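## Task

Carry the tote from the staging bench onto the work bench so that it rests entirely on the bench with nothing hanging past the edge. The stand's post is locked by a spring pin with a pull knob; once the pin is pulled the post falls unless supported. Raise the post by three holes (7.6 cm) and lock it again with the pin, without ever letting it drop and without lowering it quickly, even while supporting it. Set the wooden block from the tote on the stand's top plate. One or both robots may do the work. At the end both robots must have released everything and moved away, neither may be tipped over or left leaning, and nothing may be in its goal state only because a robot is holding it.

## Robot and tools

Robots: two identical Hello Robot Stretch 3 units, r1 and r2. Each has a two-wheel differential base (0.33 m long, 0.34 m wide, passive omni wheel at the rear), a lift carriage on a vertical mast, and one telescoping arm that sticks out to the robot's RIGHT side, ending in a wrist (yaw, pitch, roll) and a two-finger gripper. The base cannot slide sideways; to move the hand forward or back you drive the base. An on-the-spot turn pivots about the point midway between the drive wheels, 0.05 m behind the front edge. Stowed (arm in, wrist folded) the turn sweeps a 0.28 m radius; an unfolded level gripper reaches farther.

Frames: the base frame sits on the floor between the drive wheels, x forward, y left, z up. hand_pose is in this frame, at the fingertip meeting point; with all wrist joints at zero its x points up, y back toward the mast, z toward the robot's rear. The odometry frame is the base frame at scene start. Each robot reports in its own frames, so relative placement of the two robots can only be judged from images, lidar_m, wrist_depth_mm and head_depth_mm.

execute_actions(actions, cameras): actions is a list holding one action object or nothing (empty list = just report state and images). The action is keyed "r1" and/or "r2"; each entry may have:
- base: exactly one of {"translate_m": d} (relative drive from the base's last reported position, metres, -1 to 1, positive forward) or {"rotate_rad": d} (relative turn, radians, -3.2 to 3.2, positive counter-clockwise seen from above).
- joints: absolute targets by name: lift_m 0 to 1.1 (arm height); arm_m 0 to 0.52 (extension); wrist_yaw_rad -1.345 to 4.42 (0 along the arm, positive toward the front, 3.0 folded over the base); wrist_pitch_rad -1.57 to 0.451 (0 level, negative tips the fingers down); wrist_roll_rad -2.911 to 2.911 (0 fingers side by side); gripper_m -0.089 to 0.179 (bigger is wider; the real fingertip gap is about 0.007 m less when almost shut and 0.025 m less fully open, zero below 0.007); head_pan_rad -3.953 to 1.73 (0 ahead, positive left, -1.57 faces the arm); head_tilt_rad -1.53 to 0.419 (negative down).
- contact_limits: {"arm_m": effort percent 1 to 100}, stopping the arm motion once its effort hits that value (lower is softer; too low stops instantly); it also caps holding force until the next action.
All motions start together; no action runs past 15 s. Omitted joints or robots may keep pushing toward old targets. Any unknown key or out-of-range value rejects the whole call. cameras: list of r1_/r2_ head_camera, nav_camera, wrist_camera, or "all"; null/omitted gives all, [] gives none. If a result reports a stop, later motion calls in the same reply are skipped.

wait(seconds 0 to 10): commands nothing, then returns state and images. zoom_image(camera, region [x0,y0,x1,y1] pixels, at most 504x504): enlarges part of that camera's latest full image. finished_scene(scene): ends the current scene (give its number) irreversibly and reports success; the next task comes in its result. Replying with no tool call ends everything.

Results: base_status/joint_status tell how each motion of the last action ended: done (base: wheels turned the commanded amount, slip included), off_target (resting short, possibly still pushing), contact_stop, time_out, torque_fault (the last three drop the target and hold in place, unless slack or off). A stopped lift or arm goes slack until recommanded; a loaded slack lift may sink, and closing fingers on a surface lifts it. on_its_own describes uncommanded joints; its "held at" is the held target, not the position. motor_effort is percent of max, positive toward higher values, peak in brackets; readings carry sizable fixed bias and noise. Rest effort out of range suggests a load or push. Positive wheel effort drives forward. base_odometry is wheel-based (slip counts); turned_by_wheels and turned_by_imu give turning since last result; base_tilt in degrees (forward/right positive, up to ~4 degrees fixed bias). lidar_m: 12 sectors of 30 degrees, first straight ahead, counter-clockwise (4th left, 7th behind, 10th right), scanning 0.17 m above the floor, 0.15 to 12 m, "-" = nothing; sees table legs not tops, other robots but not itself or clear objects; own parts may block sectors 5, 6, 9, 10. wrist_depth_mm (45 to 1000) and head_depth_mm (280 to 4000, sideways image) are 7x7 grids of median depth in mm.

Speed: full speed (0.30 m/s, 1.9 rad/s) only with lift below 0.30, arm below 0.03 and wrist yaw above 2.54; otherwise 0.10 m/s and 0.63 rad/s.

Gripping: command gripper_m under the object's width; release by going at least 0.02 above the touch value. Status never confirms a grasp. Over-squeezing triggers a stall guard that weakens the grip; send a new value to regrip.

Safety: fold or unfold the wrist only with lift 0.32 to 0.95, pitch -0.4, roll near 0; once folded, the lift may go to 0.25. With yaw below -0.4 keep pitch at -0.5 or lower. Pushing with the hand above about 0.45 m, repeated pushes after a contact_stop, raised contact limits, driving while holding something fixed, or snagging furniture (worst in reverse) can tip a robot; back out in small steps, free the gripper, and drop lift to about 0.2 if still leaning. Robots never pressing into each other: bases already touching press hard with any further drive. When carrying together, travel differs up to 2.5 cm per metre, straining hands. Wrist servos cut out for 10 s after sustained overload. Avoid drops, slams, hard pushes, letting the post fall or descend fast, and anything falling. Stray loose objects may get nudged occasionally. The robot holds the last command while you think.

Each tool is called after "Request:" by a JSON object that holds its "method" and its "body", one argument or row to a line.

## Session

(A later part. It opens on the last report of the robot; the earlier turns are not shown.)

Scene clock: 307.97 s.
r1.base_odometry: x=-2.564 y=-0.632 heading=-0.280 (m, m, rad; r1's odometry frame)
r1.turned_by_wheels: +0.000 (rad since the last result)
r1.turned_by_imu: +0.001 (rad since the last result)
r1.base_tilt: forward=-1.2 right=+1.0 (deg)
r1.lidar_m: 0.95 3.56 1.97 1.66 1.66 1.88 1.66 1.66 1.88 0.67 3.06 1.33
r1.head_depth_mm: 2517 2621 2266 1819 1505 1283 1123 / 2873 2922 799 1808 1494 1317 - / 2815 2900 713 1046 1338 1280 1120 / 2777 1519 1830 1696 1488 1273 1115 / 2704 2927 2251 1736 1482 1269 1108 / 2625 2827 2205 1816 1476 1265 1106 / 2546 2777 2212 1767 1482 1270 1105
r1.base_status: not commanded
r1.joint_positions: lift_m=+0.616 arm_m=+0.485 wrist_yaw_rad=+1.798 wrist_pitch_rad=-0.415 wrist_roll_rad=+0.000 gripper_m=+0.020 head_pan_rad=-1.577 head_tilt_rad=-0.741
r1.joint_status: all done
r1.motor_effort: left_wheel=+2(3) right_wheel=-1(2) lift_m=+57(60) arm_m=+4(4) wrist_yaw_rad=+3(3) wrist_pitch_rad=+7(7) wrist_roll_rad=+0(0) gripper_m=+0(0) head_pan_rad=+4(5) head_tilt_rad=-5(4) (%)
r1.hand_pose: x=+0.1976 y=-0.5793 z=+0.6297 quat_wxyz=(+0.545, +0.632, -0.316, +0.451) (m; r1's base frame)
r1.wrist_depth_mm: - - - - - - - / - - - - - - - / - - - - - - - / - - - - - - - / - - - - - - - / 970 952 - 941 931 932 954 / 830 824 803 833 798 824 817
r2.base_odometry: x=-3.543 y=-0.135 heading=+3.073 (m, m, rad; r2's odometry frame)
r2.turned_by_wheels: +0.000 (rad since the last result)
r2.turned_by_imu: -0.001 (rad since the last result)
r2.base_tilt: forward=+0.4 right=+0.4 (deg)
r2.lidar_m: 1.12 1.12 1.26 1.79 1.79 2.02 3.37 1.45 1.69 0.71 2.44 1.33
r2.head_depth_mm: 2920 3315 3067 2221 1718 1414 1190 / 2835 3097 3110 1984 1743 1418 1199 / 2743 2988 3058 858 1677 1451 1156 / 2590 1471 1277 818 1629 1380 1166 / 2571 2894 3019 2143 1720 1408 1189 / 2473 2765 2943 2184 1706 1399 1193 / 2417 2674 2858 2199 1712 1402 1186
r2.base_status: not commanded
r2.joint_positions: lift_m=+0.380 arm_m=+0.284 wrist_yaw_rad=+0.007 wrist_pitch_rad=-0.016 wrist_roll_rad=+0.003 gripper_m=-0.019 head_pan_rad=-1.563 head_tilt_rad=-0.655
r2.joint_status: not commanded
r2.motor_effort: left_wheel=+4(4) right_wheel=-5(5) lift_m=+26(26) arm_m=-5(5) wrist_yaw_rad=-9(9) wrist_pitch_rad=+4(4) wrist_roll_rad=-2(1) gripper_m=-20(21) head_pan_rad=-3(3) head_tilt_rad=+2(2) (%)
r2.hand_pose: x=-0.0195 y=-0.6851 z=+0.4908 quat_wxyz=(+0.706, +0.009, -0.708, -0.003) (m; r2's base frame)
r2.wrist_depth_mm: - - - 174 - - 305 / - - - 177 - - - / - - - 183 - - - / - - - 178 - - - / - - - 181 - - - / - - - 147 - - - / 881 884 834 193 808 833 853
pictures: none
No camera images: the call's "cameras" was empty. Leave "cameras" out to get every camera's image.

Request:
{"method": "execute_actions", "body": {
  "actions": [
    {"r2":{"joints":{"arm_m":0.266},"contact_limits":{"arm_m":25}}}
  ],
  "cameras": ["r2_wrist_camera","r2_head_camera"]
}}

Request:
{"method": "zoom_image", "body": {
  "camera": "r2_head_camera",
  "region": [560, 190, 720, 300]
}}

Scene clock: 311.73 s.
r1.base_odometry: x=-2.564 y=-0.632 heading=-0.280 (m, m, rad; r1's odometry frame)
r1.turned_by_wheels: +0.000 (rad since the last result)
r1.turned_by_imu: +0.001 (rad since the last result)
r1.base_tilt: forward=-1.0 right=+1.0 (deg)
r1.lidar_m: 0.95 3.59 1.97 1.66 1.66 1.88 1.66 1.66 1.88 0.67 3.08 1.33
r1.head_depth_mm: 2503 2654 2285 1820 1503 1284 1125 / 2882 2944 801 1815 1497 1309 - / 2807 2893 711 1107 1333 1285 1115 / 2816 1510 1834 1692 1490 1272 1115 / 2687 2904 2240 1728 1476 1264 1109 / 2606 2822 2223 1821 1471 1272 1111 / 2558 2789 2198 1764 1468 1258 1101
r1.base_status: not commanded
r1.joint_positions: lift_m=+0.616 arm_m=+0.485 wrist_yaw_rad=+1.798 wrist_pitch_rad=-0.415 wrist_roll_rad=+0.000 gripper_m=+0.020 head_pan_rad=-1.577 head_tilt_rad=-0.741
r1.joint_status: not commanded
r1.motor_effort: left_wheel=+2(2) right_wheel=-1(1) lift_m=+57(57) arm_m=+4(4) wrist_yaw_rad=+2(2) wrist_pitch_rad=+7(7) wrist_roll_rad=+0(0) gripper_m=+0(0) head_pan_rad=+4(4) head_tilt_rad=-4(4) (%)
r1.hand_pose: x=+0.1976 y=-0.5793 z=+0.6297 quat_wxyz=(+0.545, +0.632, -0.316, +0.451) (m; r1's base frame)
r1.wrist_depth_mm: - - - - - - - / - - - - - - - / - - - - - - - / - - - - - - - / - - - - - - - / 952 997 - 980 927 931 950 / 845 849 793 803 788 822 822
r2.base_odometry: x=-3.543 y=-0.135 heading=+3.073 (m, m, rad; r2's odometry frame)
r2.turned_by_wheels: +0.000 (rad since the last result)
r2.turned_by_imu: -0.001 (rad since the last result)
r2.base_tilt: forward=+0.4 right=+0.5 (deg)
r2.lidar_m: 1.12 1.12 1.27 1.79 1.79 2.03 3.36 1.45 1.69 0.70 2.44 1.34
r2.head_depth_mm: 2948 3317 3112 2216 1731 1417 1197 / 2782 3165 3144 1978 1721 1411 1191 / 2741 2985 3090 864 1676 1441 1141 / 2624 1466 1285 817 1613 1367 1173 / 2533 2900 3024 2131 1721 1414 1187 / 2459 2770 2957 2199 1721 1398 1189 / 2413 2671 2882 2184 1691 1409 1190
r2.base_status: not commanded
r2.joint_positions: lift_m=+0.380 arm_m=+0.267 wrist_yaw_rad=+0.008 wrist_pitch_rad=-0.013 wrist_roll_rad=+0.003 gripper_m=-0.019 head_pan_rad=-1.563 head_tilt_rad=-0.655
r2.joint_status: all done
r2.motor_effort: left_wheel=+4(5) right_wheel=-5(5) lift_m=+26(26) arm_m=-10(19) wrist_yaw_rad=-10(10) wrist_pitch_rad=+3(5) wrist_roll_rad=-2(1) gripper_m=-18(21) head_pan_rad=-3(4) head_tilt_rad=+2(1) (%)
r2.contact_limits: arm_m 25 (drawing in: default 30, maximum 49; extending or still: default 40, maximum 66)
r2.hand_pose: x=-0.0194 y=-0.6675 z=+0.4915 quat_wxyz=(+0.706, +0.008, -0.708, -0.002) (m; r2's base frame)
r2.wrist_depth_mm: - - - 191 - - 320 / - - - 195 - - - / - - - 201 - - - / - - - 197 - - - / - - - 198 - - - / - - - 186 - - - / 893 885 862 212 837 850 869
pictures: r2_head_camera (sideways: a quarter turn clockwise sets it upright), r2_wrist_camera
Images, in order (width x height): r2_head_camera 896x504, r2_wrist_camera 644x364.

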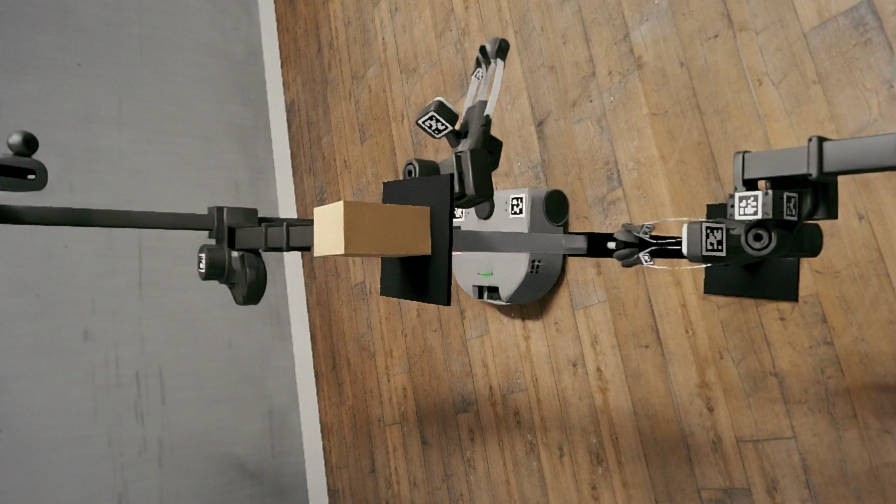

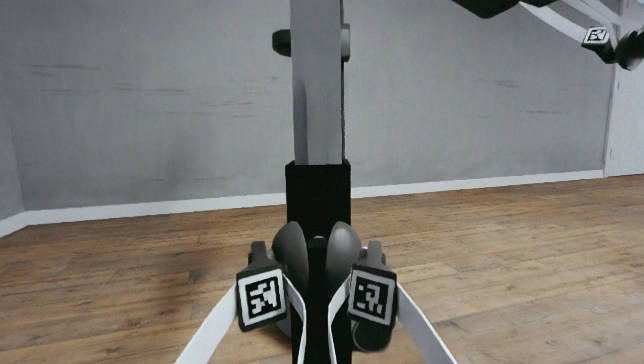

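Region (560, 190, 720, 300) of r2_head_camera's 896x504 image, scaled by 3.150, with more detail than that image has; it fills the top 346 rows of this view, and the rest is white.

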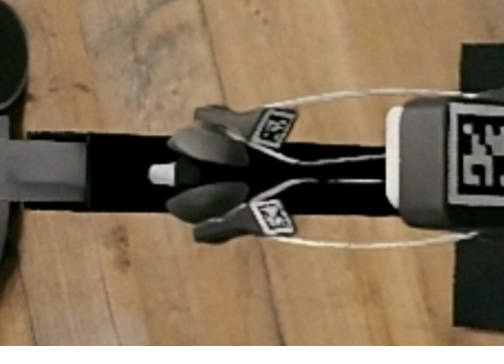

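Request:
{"method": "execute_actions", "body": {
  "actions": [
    {"r1":{"joints":{"lift_m":0.623}}}
  ],
  "cameras": []
}}

Scene clock: 314.47 s.
r1.base_odometry: x=-2.564 y=-0.632 heading=-0.280 (m, m, rad; r1's odometry frame)
r1.turned_by_wheels: +0.000 (rad since the last result)
r1.turned_by_imu: +0.000 (rad since the last result)
r1.base_tilt: forward=-1.0 right=+1.0 (deg)
r1.lidar_m: 0.95 3.58 1.97 1.66 1.66 1.88 1.67 1.66 1.88 0.67 3.06 1.34
r1.head_depth_mm: 2523 2640 2274 1818 1515 1277 1126 / 2876 2913 799 1798 1511 1306 - / 2821 2900 713 1116 1333 1277 1116 / 2791 1521 1822 1679 1487 1280 1114 / 2707 2935 2225 1712 1474 1262 1107 / 2663 2861 2227 1817 1480 1263 1107 / 2541 2821 2216 1765 1466 1252 1102
r1.base_status: not commanded
r1.joint_positions: lift_m=+0.616 arm_m=+0.485 wrist_yaw_rad=+1.798 wrist_pitch_rad=-0.415 wrist_roll_rad=+0.000 gripper_m=+0.020 head_pan_rad=-1.577 head_tilt_rad=-0.741
r1.joint_status: lift_m contact_stop (moved +0.000 of +0.007)
r1.on_its_own: lift_m is slack since a contact_stop, until your next command for it (your +0.623 is given up)
r1.motor_effort: left_wheel=+2(3) right_wheel=+0(1) lift_m=+45(83) arm_m=+4(3) wrist_yaw_rad=+3(2) wrist_pitch_rad=+7(7) wrist_roll_rad=+0(0) gripper_m=+0(0) head_pan_rad=+4(5) head_tilt_rad=-5(4) (%)
r1.hand_pose: x=+0.1976 y=-0.5793 z=+0.6296 quat_wxyz=(+0.545, +0.632, -0.316, +0.451) (m; r1's base frame)
r1.wrist_depth_mm: - - - - - - - / - - - - - - - / - - - - - - - / - - - - - - - / - - - - - - - / 985 976 - 954 942 976 958 / 815 821 784 828 794 818 814
r2.base_odometry: x=-3.543 y=-0.135 heading=+3.073 (m, m, rad; r2's odometry frame)
r2.turned_by_wheels: +0.000 (rad since the last result)
r2.turned_by_imu: -0.001 (rad since the last result)
r2.base_tilt: forward=+0.1 right=+0.5 (deg)
r2.lidar_m: 1.12 1.12 1.27 1.79 1.79 2.02 3.38 1.45 1.69 0.71 2.44 1.34
r2.head_depth_mm: 2898 3338 3105 2231 1743 1410 1197 / 2806 3167 3093 1981 1727 1400 1194 / 2685 2983 3104 862 1673 1454 1144 / 2560 1472 1304 817 1633 1362 1161 / 2580 2867 3002 2107 1711 1405 1195 / 2491 2748 2972 2207 1713 1412 1184 / 2395 2694 2879 2190 1725 1400 1187
r2.base_status: not commanded
r2.joint_positions: lift_m=+0.380 arm_m=+0.267 wrist_yaw_rad=+0.008 wrist_pitch_rad=-0.013 wrist_roll_rad=+0.003 gripper_m=-0.019 head_pan_rad=-1.563 head_tilt_rad=-0.655
r2.joint_status: not commanded
r2.motor_effort: left_wheel=+4(4) right_wheel=-4(5) lift_m=+27(27) arm_m=-10(11) wrist_yaw_rad=-10(10) wrist_pitch_rad=+3(3) wrist_roll_rad=-2(2) gripper_m=-18(18) head_pan_rad=-3(3) head_tilt_rad=+2(3) (%)
r2.hand_pose: x=-0.0194 y=-0.6675 z=+0.4915 quat_wxyz=(+0.706, +0.008, -0.708, -0.002) (m; r2's base frame)
r2.wrist_depth_mm: - - - 191 - - 319 / - - - 195 - - - / - - - 199 - - - / - - - 197 - - - / - - - 198 - - - / - - - 186 - - - / 877 877 875 212 811 830 835
pictures: none
No camera images: the call's "cameras" was empty. Leave "cameras" out to get every camera's image.

Request:
{"method": "execute_actions", "body": {
  "actions": [
    {"r1":{"joints":{"lift_m":0.6155}},"r2":{"joints":{"gripper_m":0.05}}}
  ],
  "cameras": []
}}

Request:
{"method": "execute_actions", "body": {
  "actions": [
    {"r2":{"base":{"translate_m":0.004},"joints":{"arm_m":0.284},"contact_limits":{"arm_m":15}}}
  ],
  "cameras": []
}}

Request:
{"method": "execute_actions", "body": {
  "actions": [
    {"r2":{"joints":{"gripper_m":-0.07}}}
  ],
  "cameras": []
}}

Request:
{"method": "execute_actions", "body": {
  "actions": [
    {"r2":{"joints":{"arm_m":0.268}}}
  ],
  "cameras": ["r2_wrist_camera","r2_head_camera"]
}}

Request:
{"method": "execute_actions", "body": {
  "actions": [
    {"r1":{"joints":{"lift_m":0.6205}}}
  ],
  "cameras": ["r2_head_camera"]
}}

Request:
{"method": "zoom_image", "body": {
  "camera": "r2_head_camera",
  "region": [560, 190, 720, 300]
}}

Scene clock: 320.63 s.
r1.base_odometry: x=-2.564 y=-0.632 heading=-0.280 (m, m, rad; r1's odometry frame)
r1.turned_by_wheels: +0.000 (rad since the last result)
r1.turned_by_imu: +0.001 (rad since the last result)
r1.base_tilt: forward=-1.1 right=+0.9 (deg)
r1.lidar_m: 0.95 3.59 1.97 1.66 1.66 1.88 1.66 1.66 1.88 0.67 3.06 1.33
r1.head_depth_mm: 2517 2657 2278 1793 1499 1282 1127 / 2866 2976 802 1804 1503 1302 - / 2841 2929 714 1042 1335 1280 1111 / 2751 1507 1837 1697 1496 1269 1111 / 2676 2915 2221 1727 1478 1272 1115 / 2586 2814 2194 1813 1483 1269 1110 / 2545 2780 2203 1772 1480 1265 1103
r1.base_status: not commanded
r1.joint_positions: lift_m=+0.615 arm_m=+0.485 wrist_yaw_rad=+1.798 wrist_pitch_rad=-0.415 wrist_roll_rad=+0.000 gripper_m=+0.020 head_pan_rad=-1.577 head_tilt_rad=-0.741
r1.joint_status: all done
r1.motor_effort: left_wheel=+3(1) right_wheel=+0(0) lift_m=+55(56) arm_m=+3(4) wrist_yaw_rad=+2(3) wrist_pitch_rad=+7(7) wrist_roll_rad=+0(0) gripper_m=+1(0) head_pan_rad=+5(4) head_tilt_rad=-3(5) (%)
r1.hand_pose: x=+0.1976 y=-0.5793 z=+0.6283 quat_wxyz=(+0.545, +0.632, -0.316, +0.451) (m; r1's base frame)
r1.wrist_depth_mm: - - - - - - - / - - - - - - - / - - - - - - - / - - - - - - - / - - - - - - - / 964 963 - 958 933 937 933 / 823 819 803 807 789 810 844
r2.base_odometry: x=-3.543 y=-0.135 heading=+3.073 (m, m, rad; r2's odometry frame)
r2.turned_by_wheels: +0.000 (rad since the last result)
r2.turned_by_imu: -0.001 (rad since the last result)
r2.base_tilt: forward=+0.4 right=+0.4 (deg)
r2.lidar_m: 1.12 1.12 1.27 1.79 1.79 2.02 3.36 1.46 1.69 0.71 2.44 1.33
r2.head_depth_mm: 2901 3292 3092 2214 1735 1416 1201 / 2829 3204 3081 1987 1736 1416 1201 / 2687 3013 3061 868 1679 1457 1138 / 2605 1487 1405 820 1625 1371 1168 / 2544 2842 3089 2105 1704 1408 1189 / 2508 2782 2916 2184 1710 1396 1191 / 2430 2703 2874 2180 1718 1408 1185
r2.base_status: not commanded
r2.joint_positions: lift_m=+0.380 arm_m=+0.266 wrist_yaw_rad=+0.004 wrist_pitch_rad=-0.015 wrist_roll_rad=+0.003 gripper_m=+0.050 head_pan_rad=-1.563 head_tilt_rad=-0.655
r2.joint_status: all done
r2.motor_effort: left_wheel=+2(4) right_wheel=-2(5) lift_m=+26(27) arm_m=-5(11) wrist_yaw_rad=-4(10) wrist_pitch_rad=+4(4) wrist_roll_rad=-2(2) gripper_m=+0(80) head_pan_rad=-4(3) head_tilt_rad=+3(2) (%)
r2.hand_pose: x=-0.0205 y=-0.6672 z=+0.4912 quat_wxyz=(+0.706, +0.007, -0.708, -0.004) (m; r2's base frame)
r2.wrist_depth_mm: - - - 190 - - 316 / - - - 196 - - - / - - - 199 - - - / - - - 198 - - - / - - - 200 - - - / - - - 207 - - - / 877 886 834 212 806 857 863
pictures: none
No camera images: the call's "cameras" was empty. Leave "cameras" out to get every camera's image.

Scene clock: 321.73 s.
r1.base_odometry: x=-2.564 y=-0.632 heading=-0.280 (m, m, rad; r1's odometry frame)
r1.turned_by_wheels: +0.000 (rad since the last result)
r1.turned_by_imu: +0.000 (rad since the last result)
r1.base_tilt: forward=-1.1 right=+0.9 (deg)
r1.lidar_m: 0.95 3.58 1.97 1.66 1.65 1.88 1.66 1.66 1.88 0.67 3.06 1.34
r1.head_depth_mm: 2520 2631 2269 1804 1511 1290 1123 / 2860 2918 801 1795 1502 1310 - / 2851 2823 714 1039 1339 1273 1115 / 2735 1533 1825 1695 1501 1271 1117 / 2688 2930 2242 1722 1481 1270 1105 / 2604 2826 2203 1830 1477 1262 1104 / 2531 2794 2202 1770 1469 1260 1104
r1.base_status: not commanded
r1.joint_positions: lift_m=+0.615 arm_m=+0.485 wrist_yaw_rad=+1.798 wrist_pitch_rad=-0.415 wrist_roll_rad=+0.000 gripper_m=+0.020 head_pan_rad=-1.577 head_tilt_rad=-0.741
r1.joint_status: not commanded
r1.motor_effort: left_wheel=+2(2) right_wheel=-1(0) lift_m=+55(55) arm_m=+3(3) wrist_yaw_rad=+2(3) wrist_pitch_rad=+7(7) wrist_roll_rad=+0(0) gripper_m=+0(0) head_pan_rad=+5(5) head_tilt_rad=-4(4) (%)
r1.hand_pose: x=+0.1976 y=-0.5793 z=+0.6283 quat_wxyz=(+0.545, +0.632, -0.316, +0.451) (m; r1's base frame)
r1.wrist_depth_mm: - - - - - - - / - - - - - - - / - - - - - - - / - - - - - - - / - - - - - - - / 971 942 - 962 952 917 943 / 848 837 822 812 794 816 804
r2.base_odometry: x=-3.547 y=-0.134 heading=+3.073 (m, m, rad; r2's odometry frame)
r2.turned_by_wheels: +0.000 (rad since the last result)
r2.turned_by_imu: +0.000 (rad since the last result)
r2.base_tilt: forward=+0.3 right=+0.5 (deg)
r2.lidar_m: 1.12 1.12 1.26 1.79 1.79 2.03 3.38 1.46 1.69 0.71 2.44 1.33
r2.head_depth_mm: 2895 3324 3113 2240 1733 1418 1203 / 2837 3168 3111 1976 1738 1415 1200 / 2656 3067 3149 862 1667 1462 1156 / 2583 2803 1298 820 1661 1397 1167 / 2559 2815 3076 2108 1725 1408 1184 / 2501 2809 2964 2224 1717 1412 1193 / 2413 2678 2866 2176 1704 1409 1189
r2.base_status: done
r2.joint_positions: lift_m=+0.380 arm_m=+0.284 wrist_yaw_rad=+0.003 wrist_pitch_rad=-0.015 wrist_roll_rad=+0.003 gripper_m=+0.050 head_pan_rad=-1.563 head_tilt_rad=-0.655
r2.joint_status: all done
r2.motor_effort: left_wheel=+1(5) right_wheel=-1(3) lift_m=+26(26) arm_m=+4(5) wrist_yaw_rad=-4(4) wrist_pitch_rad=+4(4) wrist_roll_rad=-2(2) gripper_m=+0(0) head_pan_rad=-3(3) head_tilt_rad=+2(2) (%)
r2.contact_limits: arm_m 15 (drawing in: default 30, maximum 49; extending or still: default 40, maximum 66)
r2.hand_pose: x=-0.0206 y=-0.6845 z=+0.4911 quat_wxyz=(+0.706, +0.007, -0.708, -0.004) (m; r2's base frame)
r2.wrist_depth_mm: - - - 175 - - 304 / - - - 179 - - - / - - - 183 - - - / - - - 180 - - - / - - - 183 - - - / - - - 186 - - - / 870 882 844 194 784 853 849
pictures: none
No camera images: the call's "cameras" was empty. Leave "cameras" out to get every camera's image.

Scene clock: 323.43 s.
r1.base_odometry: x=-2.564 y=-0.632 heading=-0.280 (m, m, rad; r1's odometry frame)
r1.turned_by_wheels: +0.000 (rad since the last result)
r1.turned_by_imu: +0.000 (rad since the last result)
r1.base_tilt: forward=-1.0 right=+1.0 (deg)
r1.lidar_m: 0.95 3.57 1.97 1.66 1.66 1.87 1.66 1.66 1.88 0.67 3.06 1.34
r1.head_depth_mm: 2530 2648 2298 1809 1496 1292 1131 / 2893 2898 800 1814 1491 1312 - / 2793 2908 715 1041 1339 1280 1116 / 2759 1534 1831 1686 1483 1275 1110 / 2701 2944 2235 1720 1482 1264 1110 / 2622 2810 2215 1812 1473 1268 1104 / 2559 2768 2198 1762 1486 1254 1104
r1.base_status: not commanded
r1.joint_positions: lift_m=+0.615 arm_m=+0.485 wrist_yaw_rad=+1.798 wrist_pitch_rad=-0.415 wrist_roll_rad=+0.000 gripper_m=+0.020 head_pan_rad=-1.577 head_tilt_rad=-0.741
r1.joint_status: not commanded
r1.motor_effort: left_wheel=+2(2) right_wheel=+0(0) lift_m=+55(55) arm_m=+4(4) wrist_yaw_rad=+3(3) wrist_pitch_rad=+7(7) wrist_roll_rad=+0(0) gripper_m=+0(0) head_pan_rad=+4(4) head_tilt_rad=-4(4) (%)
r1.hand_pose: x=+0.1976 y=-0.5793 z=+0.6283 quat_wxyz=(+0.545, +0.632, -0.316, +0.451) (m; r1's base frame)
r1.wrist_depth_mm: - - - - - - - / - - - - - - - / - - - - - - - / - - - - - - - / - - - - - - - / 948 977 - 963 965 972 971 / 830 824 805 819 802 832 827
r2.base_odometry: x=-3.547 y=-0.134 heading=+3.073 (m, m, rad; r2's odometry frame)
r2.turned_by_wheels: +0.000 (rad since the last result)
r2.turned_by_imu: +0.000 (rad since the last result)
r2.base_tilt: forward=+0.3 right=+0.6 (deg)
r2.lidar_m: 1.12 1.12 1.26 1.79 1.79 2.03 3.37 1.46 1.68 0.71 2.43 1.33
r2.head_depth_mm: 2926 3282 3115 2228 1734 1419 1202 / 2829 3144 3030 1969 1729 1414 1195 / 2684 2971 3098 859 1666 1447 1152 / 2607 2759 1308 819 1670 1381 1171 / 2573 2853 3057 2114 1700 1408 1186 / 2491 2770 2920 2195 1707 1411 1183 / 2421 2696 2872 2191 1714 1396 1184
r2.base_status: not commanded
r2.joint_positions: lift_m=+0.380 arm_m=+0.284 wrist_yaw_rad=-0.002 wrist_pitch_rad=-0.013 wrist_roll_rad=+0.002 gripper_m=-0.068 head_pan_rad=-1.563 head_tilt_rad=-0.655
r2.joint_status: all done
r2.motor_effort: left_wheel=+2(2) right_wheel=-2(2) lift_m=+26(27) arm_m=-7(6) wrist_yaw_rad=+3(6) wrist_pitch_rad=+4(4) wrist_roll_rad=-1(1) gripper_m=-41(99) head_pan_rad=-3(3) head_tilt_rad=+1(2) (%)
r2.hand_pose: x=-0.0220 y=-0.6853 z=+0.4917 quat_wxyz=(+0.707, +0.004, -0.708, -0.006) (m; r2's base frame)
r2.wrist_depth_mm: - - - 174 - - 302 / - - - 178 - - - / - - - 181 - - - / - - - 178 - - - / - - - 181 - - - / - - - 145 - - - / 898 884 857 192 811 847 843
pictures: none
No camera images: the call's "cameras" was empty. Leave "cameras" out to get every camera's image.

Scene clock: 324.40 s.
r1.base_odometry: x=-2.564 y=-0.632 heading=-0.280 (m, m, rad; r1's odometry frame)
r1.turned_by_wheels: +0.000 (rad since the last result)
r1.turned_by_imu: +0.000 (rad since the last result)
r1.base_tilt: forward=-1.0 right=+0.9 (deg)
r1.lidar_m: 0.95 3.58 1.97 1.66 1.66 1.87 1.66 1.66 1.88 0.67 3.06 1.33
r1.head_depth_mm: 2521 2638 2261 1791 1509 1281 1119 / 2897 2927 801 1798 1506 1309 - / 2825 2864 714 1130 1336 1281 1115 / 2788 1522 1825 1695 1483 1273 1115 / 2705 2911 2247 1727 1493 1264 1114 / 2622 2830 2213 1807 1478 1264 1110 / 2551 2821 2201 1769 1468 1271 1105
r1.base_status: not commanded
r1.joint_positions: lift_m=+0.615 arm_m=+0.485 wrist_yaw_rad=+1.798 wrist_pitch_rad=-0.415 wrist_roll_rad=+0.000 gripper_m=+0.020 head_pan_rad=-1.577 head_tilt_rad=-0.741
r1.joint_status: not commanded
r1.motor_effort: left_wheel=+2(2) right_wheel=-1(1) lift_m=+55(55) arm_m=+4(4) wrist_yaw_rad=+2(3) wrist_pitch_rad=+7(7) wrist_roll_rad=+0(0) gripper_m=+0(1) head_pan_rad=+4(5) head_tilt_rad=-3(5) (%)
r1.hand_pose: x=+0.1976 y=-0.5793 z=+0.6283 quat_wxyz=(+0.545, +0.632, -0.316, +0.451) (m; r1's base frame)
r1.wrist_depth_mm: - - - - - - - / - - - - - - - / - - - - - - - / - - - - - - - / - - - - - - - / 988 965 - 965 928 947 944 / 839 834 793 819 810 819 810
r2.base_odometry: x=-3.547 y=-0.134 heading=+3.073 (m, m, rad; r2's odometry frame)
r2.turned_by_wheels: +0.000 (rad since the last result)
r2.turned_by_imu: +0.000 (rad since the last result)
r2.base_tilt: forward=+0.2 right=+0.5 (deg)
r2.lidar_m: 1.12 1.12 1.26 1.79 1.78 2.02 3.36 1.45 1.69 0.70 2.44 1.33
r2.head_depth_mm: 2909 3314 3114 2226 1725 1414 1197 / 2848 3160 3060 1987 1734 1410 1199 / 2705 3062 3068 857 1671 1445 1139 / 2621 2756 1298 821 1675 1364 1160 / 2569 2846 3022 2103 1728 1412 1193 / 2522 2717 2924 2199 1707 1397 1186 / 2434 2668 2869 2197 1724 1390 1188
r2.base_status: not commanded
r2.joint_positions: lift_m=+0.380 arm_m=+0.269 wrist_yaw_rad=-0.001 wrist_pitch_rad=-0.005 wrist_roll_rad=+0.002 gripper_m=-0.063 head_pan_rad=-1.563 head_tilt_rad=-0.655
r2.joint_status: all done
r2.on_its_own: gripper_m is held at -0.062, not at your -0.070, by its stall guard, which is still easing; arm_m is at rest, and its effort (-18) is outside its rest range (-14 to +14)
r2.motor_effort: left_wheel=+2(4) right_wheel=-2(3) lift_m=+27(28) arm_m=-18(32) wrist_yaw_rad=+2(3) wrist_pitch_rad=+1(3) wrist_roll_rad=-2(1) gripper_m=-5(41) head_pan_rad=-3(3) head_tilt_rad=+3(2) (%)
r2.hand_pose: x=-0.0217 y=-0.6703 z=+0.4937 quat_wxyz=(+0.707, +0.002, -0.708, -0.002) (m; r2's base frame)
r2.wrist_depth_mm: - - - 189 - - 321 / - - - 193 - - - / - - - 198 - - - / - - - 194 - - - / - - - 196 - - - / - - - 159 - - - / 934 893 867 208 833 875 854
pictures: r2_head_camera (sideways: a quarter turn clockwise sets it upright), r2_wrist_camera
Images, in order (width x height): r2_head_camera 896x504, r2_wrist_camera 644x364.

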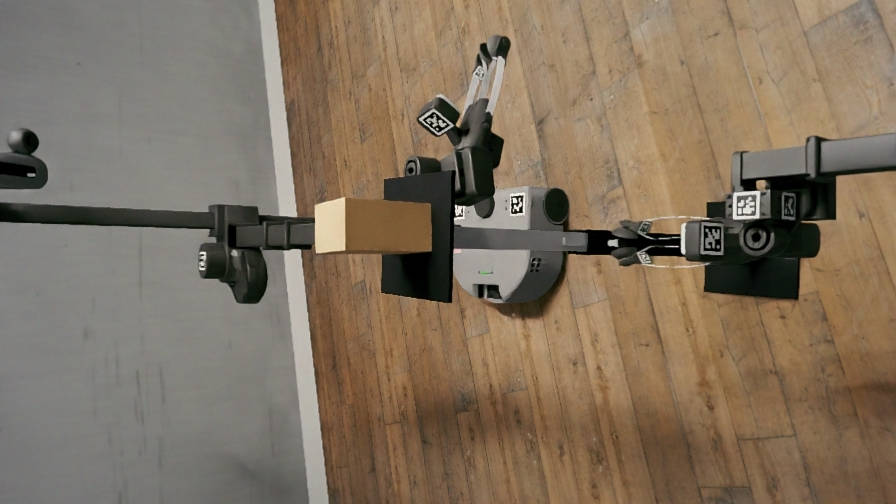

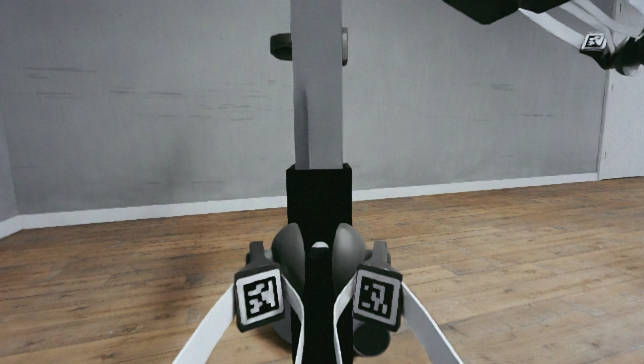

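Scene clock: 325.00 s.
r1.base_odometry: x=-2.564 y=-0.632 heading=-0.280 (m, m, rad; r1's odometry frame)
r1.turned_by_wheels: +0.000 (rad since the last result)
r1.turned_by_imu: +0.000 (rad since the last result)
r1.base_tilt: forward=-1.1 right=+1.0 (deg)
r1.lidar_m: 0.95 3.58 1.97 1.66 1.66 1.88 1.67 1.66 1.88 0.67 3.06 1.33
r1.head_depth_mm: 2521 2642 2288 1809 1508 1282 1123 / 2850 2952 791 1804 1505 1312 - / 2815 2940 706 1141 1337 1281 1116 / 2784 1494 1840 1691 1491 1277 1109 / 2693 2893 2234 1712 1468 1265 1107 / 2626 2802 2230 1822 1472 1268 1110 / 2572 2785 2227 1764 1464 1257 1105
r1.base_status: not commanded
r1.joint_positions: lift_m=+0.620 arm_m=+0.485 wrist_yaw_rad=+1.798 wrist_pitch_rad=-0.415 wrist_roll_rad=+0.000 gripper_m=+0.020 head_pan_rad=-1.577 head_tilt_rad=-0.741
r1.joint_status: all done
r1.motor_effort: left_wheel=+2(2) right_wheel=-1(1) lift_m=+58(61) arm_m=+3(4) wrist_yaw_rad=+2(3) wrist_pitch_rad=+7(7) wrist_roll_rad=+0(0) gripper_m=+0(0) head_pan_rad=+5(4) head_tilt_rad=-5(5) (%)
r1.hand_pose: x=+0.1976 y=-0.5793 z=+0.6332 quat_wxyz=(+0.545, +0.632, -0.316, +0.451) (m; r1's base frame)
r1.wrist_depth_mm: - - - - - - - / - - - - - - - / - - - - - - - / - - - - - - - / - - - - - - - / 959 956 - 958 935 965 934 / 838 823 811 840 798 833 808
r2.base_odometry: x=-3.547 y=-0.134 heading=+3.073 (m, m, rad; r2's odometry frame)
r2.turned_by_wheels: +0.000 (rad since the last result)
r2.turned_by_imu: +0.000 (rad since the last result)
r2.base_tilt: forward=+0.2 right=+0.6 (deg)
r2.lidar_m: 1.12 1.12 1.26 1.79 1.79 2.03 3.37 1.46 1.68 0.70 2.44 1.33
r2.head_depth_mm: 2954 3293 3106 2206 1728 1407 1198 / 2825 3135 3092 1971 1720 1413 1199 / 2669 3027 3094 853 1666 1455 1143 / 2627 2780 1289 808 1662 1349 1160 / 2550 2864 3063 2114 1716 1402 1184 / 2533 2759 2965 2192 1707 1397 1187 / 2440 2649 2868 2191 1714 1401 1183
r2.base_status: not commanded
r2.joint_positions: lift_m=+0.380 arm_m=+0.269 wrist_yaw_rad=-0.001 wrist_pitch_rad=-0.005 wrist_roll_rad=+0.002 gripper_m=-0.060 head_pan_rad=-1.563 head_tilt_rad=-0.655
r2.joint_status: not commanded
r2.on_its_own: gripper_m is held at -0.062, not at your -0.070, by its stall guard, which is still easing; arm_m is at rest, and its effort (-18) is outside its rest range (-14 to +14)
r2.motor_effort: left_wheel=+2(2) right_wheel=-2(2) lift_m=+27(26) arm_m=-18(18) wrist_yaw_rad=+2(2) wrist_pitch_rad=+1(1) wrist_roll_rad=-1(2) gripper_m=-38(38) head_pan_rad=-3(3) head_tilt_rad=+2(2) (%)
r2.hand_pose: x=-0.0217 y=-0.6703 z=+0.4937 quat_wxyz=(+0.707, +0.002, -0.708, -0.002) (m; r2's base frame)
r2.wrist_depth_mm: - - - 188 - - 323 / - - - 193 - - - / - - - 198 - - - / - - - 193 - - - / - - - 196 - - - / - - - 158 - - - / 913 909 854 208 829 870 859
pictures: r2_head_camera (sideways: a quarter turn clockwise sets it upright)
Images, in order (width x height): r2_head_camera 896x504.

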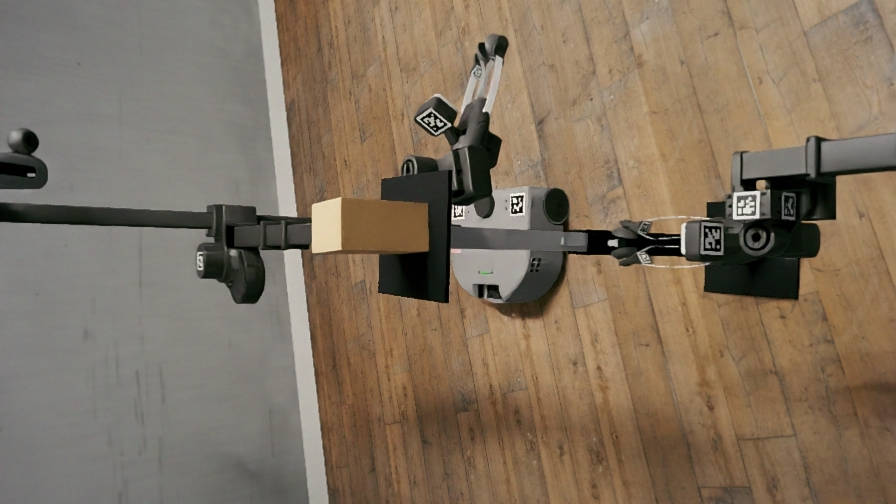

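Region (560, 190, 720, 300) of r2_head_camera's 896x504 image, scaled by 3.150, with more detail than that image has; it fills the top 346 rows of this view, and the rest is white.

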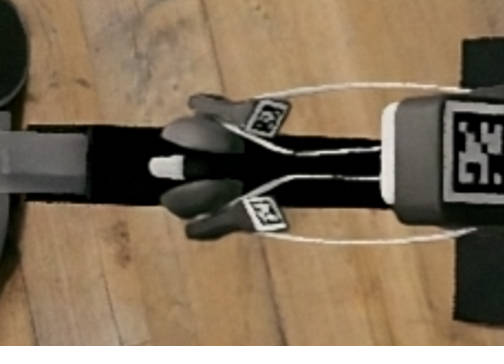

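Pin out. Re-squeeze and raise.

Request:
{"method": "execute_actions", "body": {
  "actions": [
    {"r1":{"joints":{"lift_m":0.685}},"r2":{"joints":{"gripper_m":-0.075}}}
  ],
  "cameras": []
}}

Request:
{"method": "execute_actions", "body": {
  "actions": [
    {"r2":{"joints":{"gripper_m":0.06}}}
  ],
  "cameras": []
}}

Request:
{"method": "execute_actions", "body": {
  "actions": [
    {"r1":{"joints":{"lift_m":0.6925}},"r2":{"joints":{"arm_m":0.24}}}
  ],
  "cameras": ["r2_head_camera"]
}}

Request:
{"method": "zoom_image", "body": {
  "camera": "r2_head_camera",
  "region": [560, 190, 720, 300]
}}

Scene clock: 331.13 s.
r1.base_odometry: x=-2.564 y=-0.632 heading=-0.280 (m, m, rad; r1's odometry frame)
r1.turned_by_wheels: +0.000 (rad since the last result)
r1.turned_by_imu: +0.001 (rad since the last result)
r1.base_tilt: forward=-1.1 right=+1.0 (deg)
r1.lidar_m: 0.95 3.59 1.97 1.66 1.66 1.88 1.67 1.66 1.89 0.67 3.06 1.33
r1.head_depth_mm: 2484 2636 2271 1818 1499 1294 1144 / 2876 2934 2043 1821 1515 - - / 2862 2853 700 1128 1374 1269 1119 / 2764 1520 2174 1678 1483 1277 1113 / 2712 2914 2219 1719 1491 1265 1113 / 2609 2829 2221 1815 1464 1264 1104 / 2565 2792 2200 1754 1478 1258 1104
r1.base_status: not commanded
r1.joint_positions: lift_m=+0.641 arm_m=+0.485 wrist_yaw_rad=+1.798 wrist_pitch_rad=-0.415 wrist_roll_rad=+0.000 gripper_m=+0.020 head_pan_rad=-1.577 head_tilt_rad=-0.742
r1.joint_status: lift_m contact_stop (moved +0.021 of +0.065)
r1.on_its_own: lift_m is slack since a contact_stop, until your next command for it (your +0.685 is given up)
r1.motor_effort: left_wheel=+3(3) right_wheel=-1(2) lift_m=+45(83) arm_m=+2(3) wrist_yaw_rad=+2(3) wrist_pitch_rad=+7(7) wrist_roll_rad=+0(0) gripper_m=+0(0) head_pan_rad=+4(4) head_tilt_rad=-4(4) (%)
r1.hand_pose: x=+0.1977 y=-0.5792 z=+0.6546 quat_wxyz=(+0.545, +0.632, -0.316, +0.451) (m; r1's base frame)
r1.wrist_depth_mm: - - 863 - 955 - - / - - - - - - - / - - - - - - - / - - - - - - - / - - - - - - - / - - - - - - 951 / 854 845 842 844 829 886 851
r2.base_odometry: x=-3.547 y=-0.134 heading=+3.073 (m, m, rad; r2's odometry frame)
r2.turned_by_wheels: +0.000 (rad since the last result)
r2.turned_by_imu: -0.001 (rad since the last result)
r2.base_tilt: forward=+0.2 right=+0.4 (deg)
r2.lidar_m: 1.12 1.12 1.27 1.79 1.79 2.02 3.36 1.46 1.69 0.71 2.43 1.33
r2.head_depth_mm: 2900 3242 3149 2232 1726 1415 1194 / 2785 3216 3102 1994 1726 1404 1194 / 2671 3069 3072 851 1668 1456 1145 / 2569 1430 1147 868 1660 1349 1164 / 2554 2796 3068 2117 1715 1408 1193 / 2490 2736 2972 2196 1724 1394 1186 / 2401 2666 2880 2195 1721 1397 1185
r2.base_status: not commanded
r2.joint_positions: lift_m=+0.380 arm_m=+0.269 wrist_yaw_rad=-0.001 wrist_pitch_rad=-0.004 wrist_roll_rad=+0.002 gripper_m=-0.072 head_pan_rad=-1.563 head_tilt_rad=-0.655
r2.joint_status: all done
r2.motor_effort: left_wheel=+1(1) right_wheel=-1(1) lift_m=+27(27) arm_m=-14(14) wrist_yaw_rad=+2(1) wrist_pitch_rad=+1(1) wrist_roll_rad=-2(2) gripper_m=-6(99) head_pan_rad=-3(3) head_tilt_rad=+2(3) (%)
r2.hand_pose: x=-0.0217 y=-0.6700 z=+0.4938 quat_wxyz=(+0.707, +0.001, -0.708, -0.002) (m; r2's base frame)
r2.wrist_depth_mm: - - - 189 - - 320 / - - - 193 - - - / - - - 197 - - - / - - - 195 - - - / - - - 196 - - - / - - - 160 - - - / 901 893 870 208 833 865 859
pictures: none
No camera images: the call's "cameras" was empty. Leave "cameras" out to get every camera's image.

not run: a stop came earlier in this reply.

not run: a stop came earlier in this reply.

Region (560, 190, 720, 300) of r2_head_camera's 896x504 image, scaled by 3.150, with more detail than that image has; it fills the top 346 rows of this view, and the rest is white.

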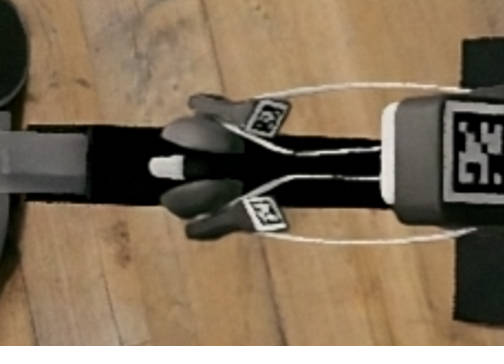

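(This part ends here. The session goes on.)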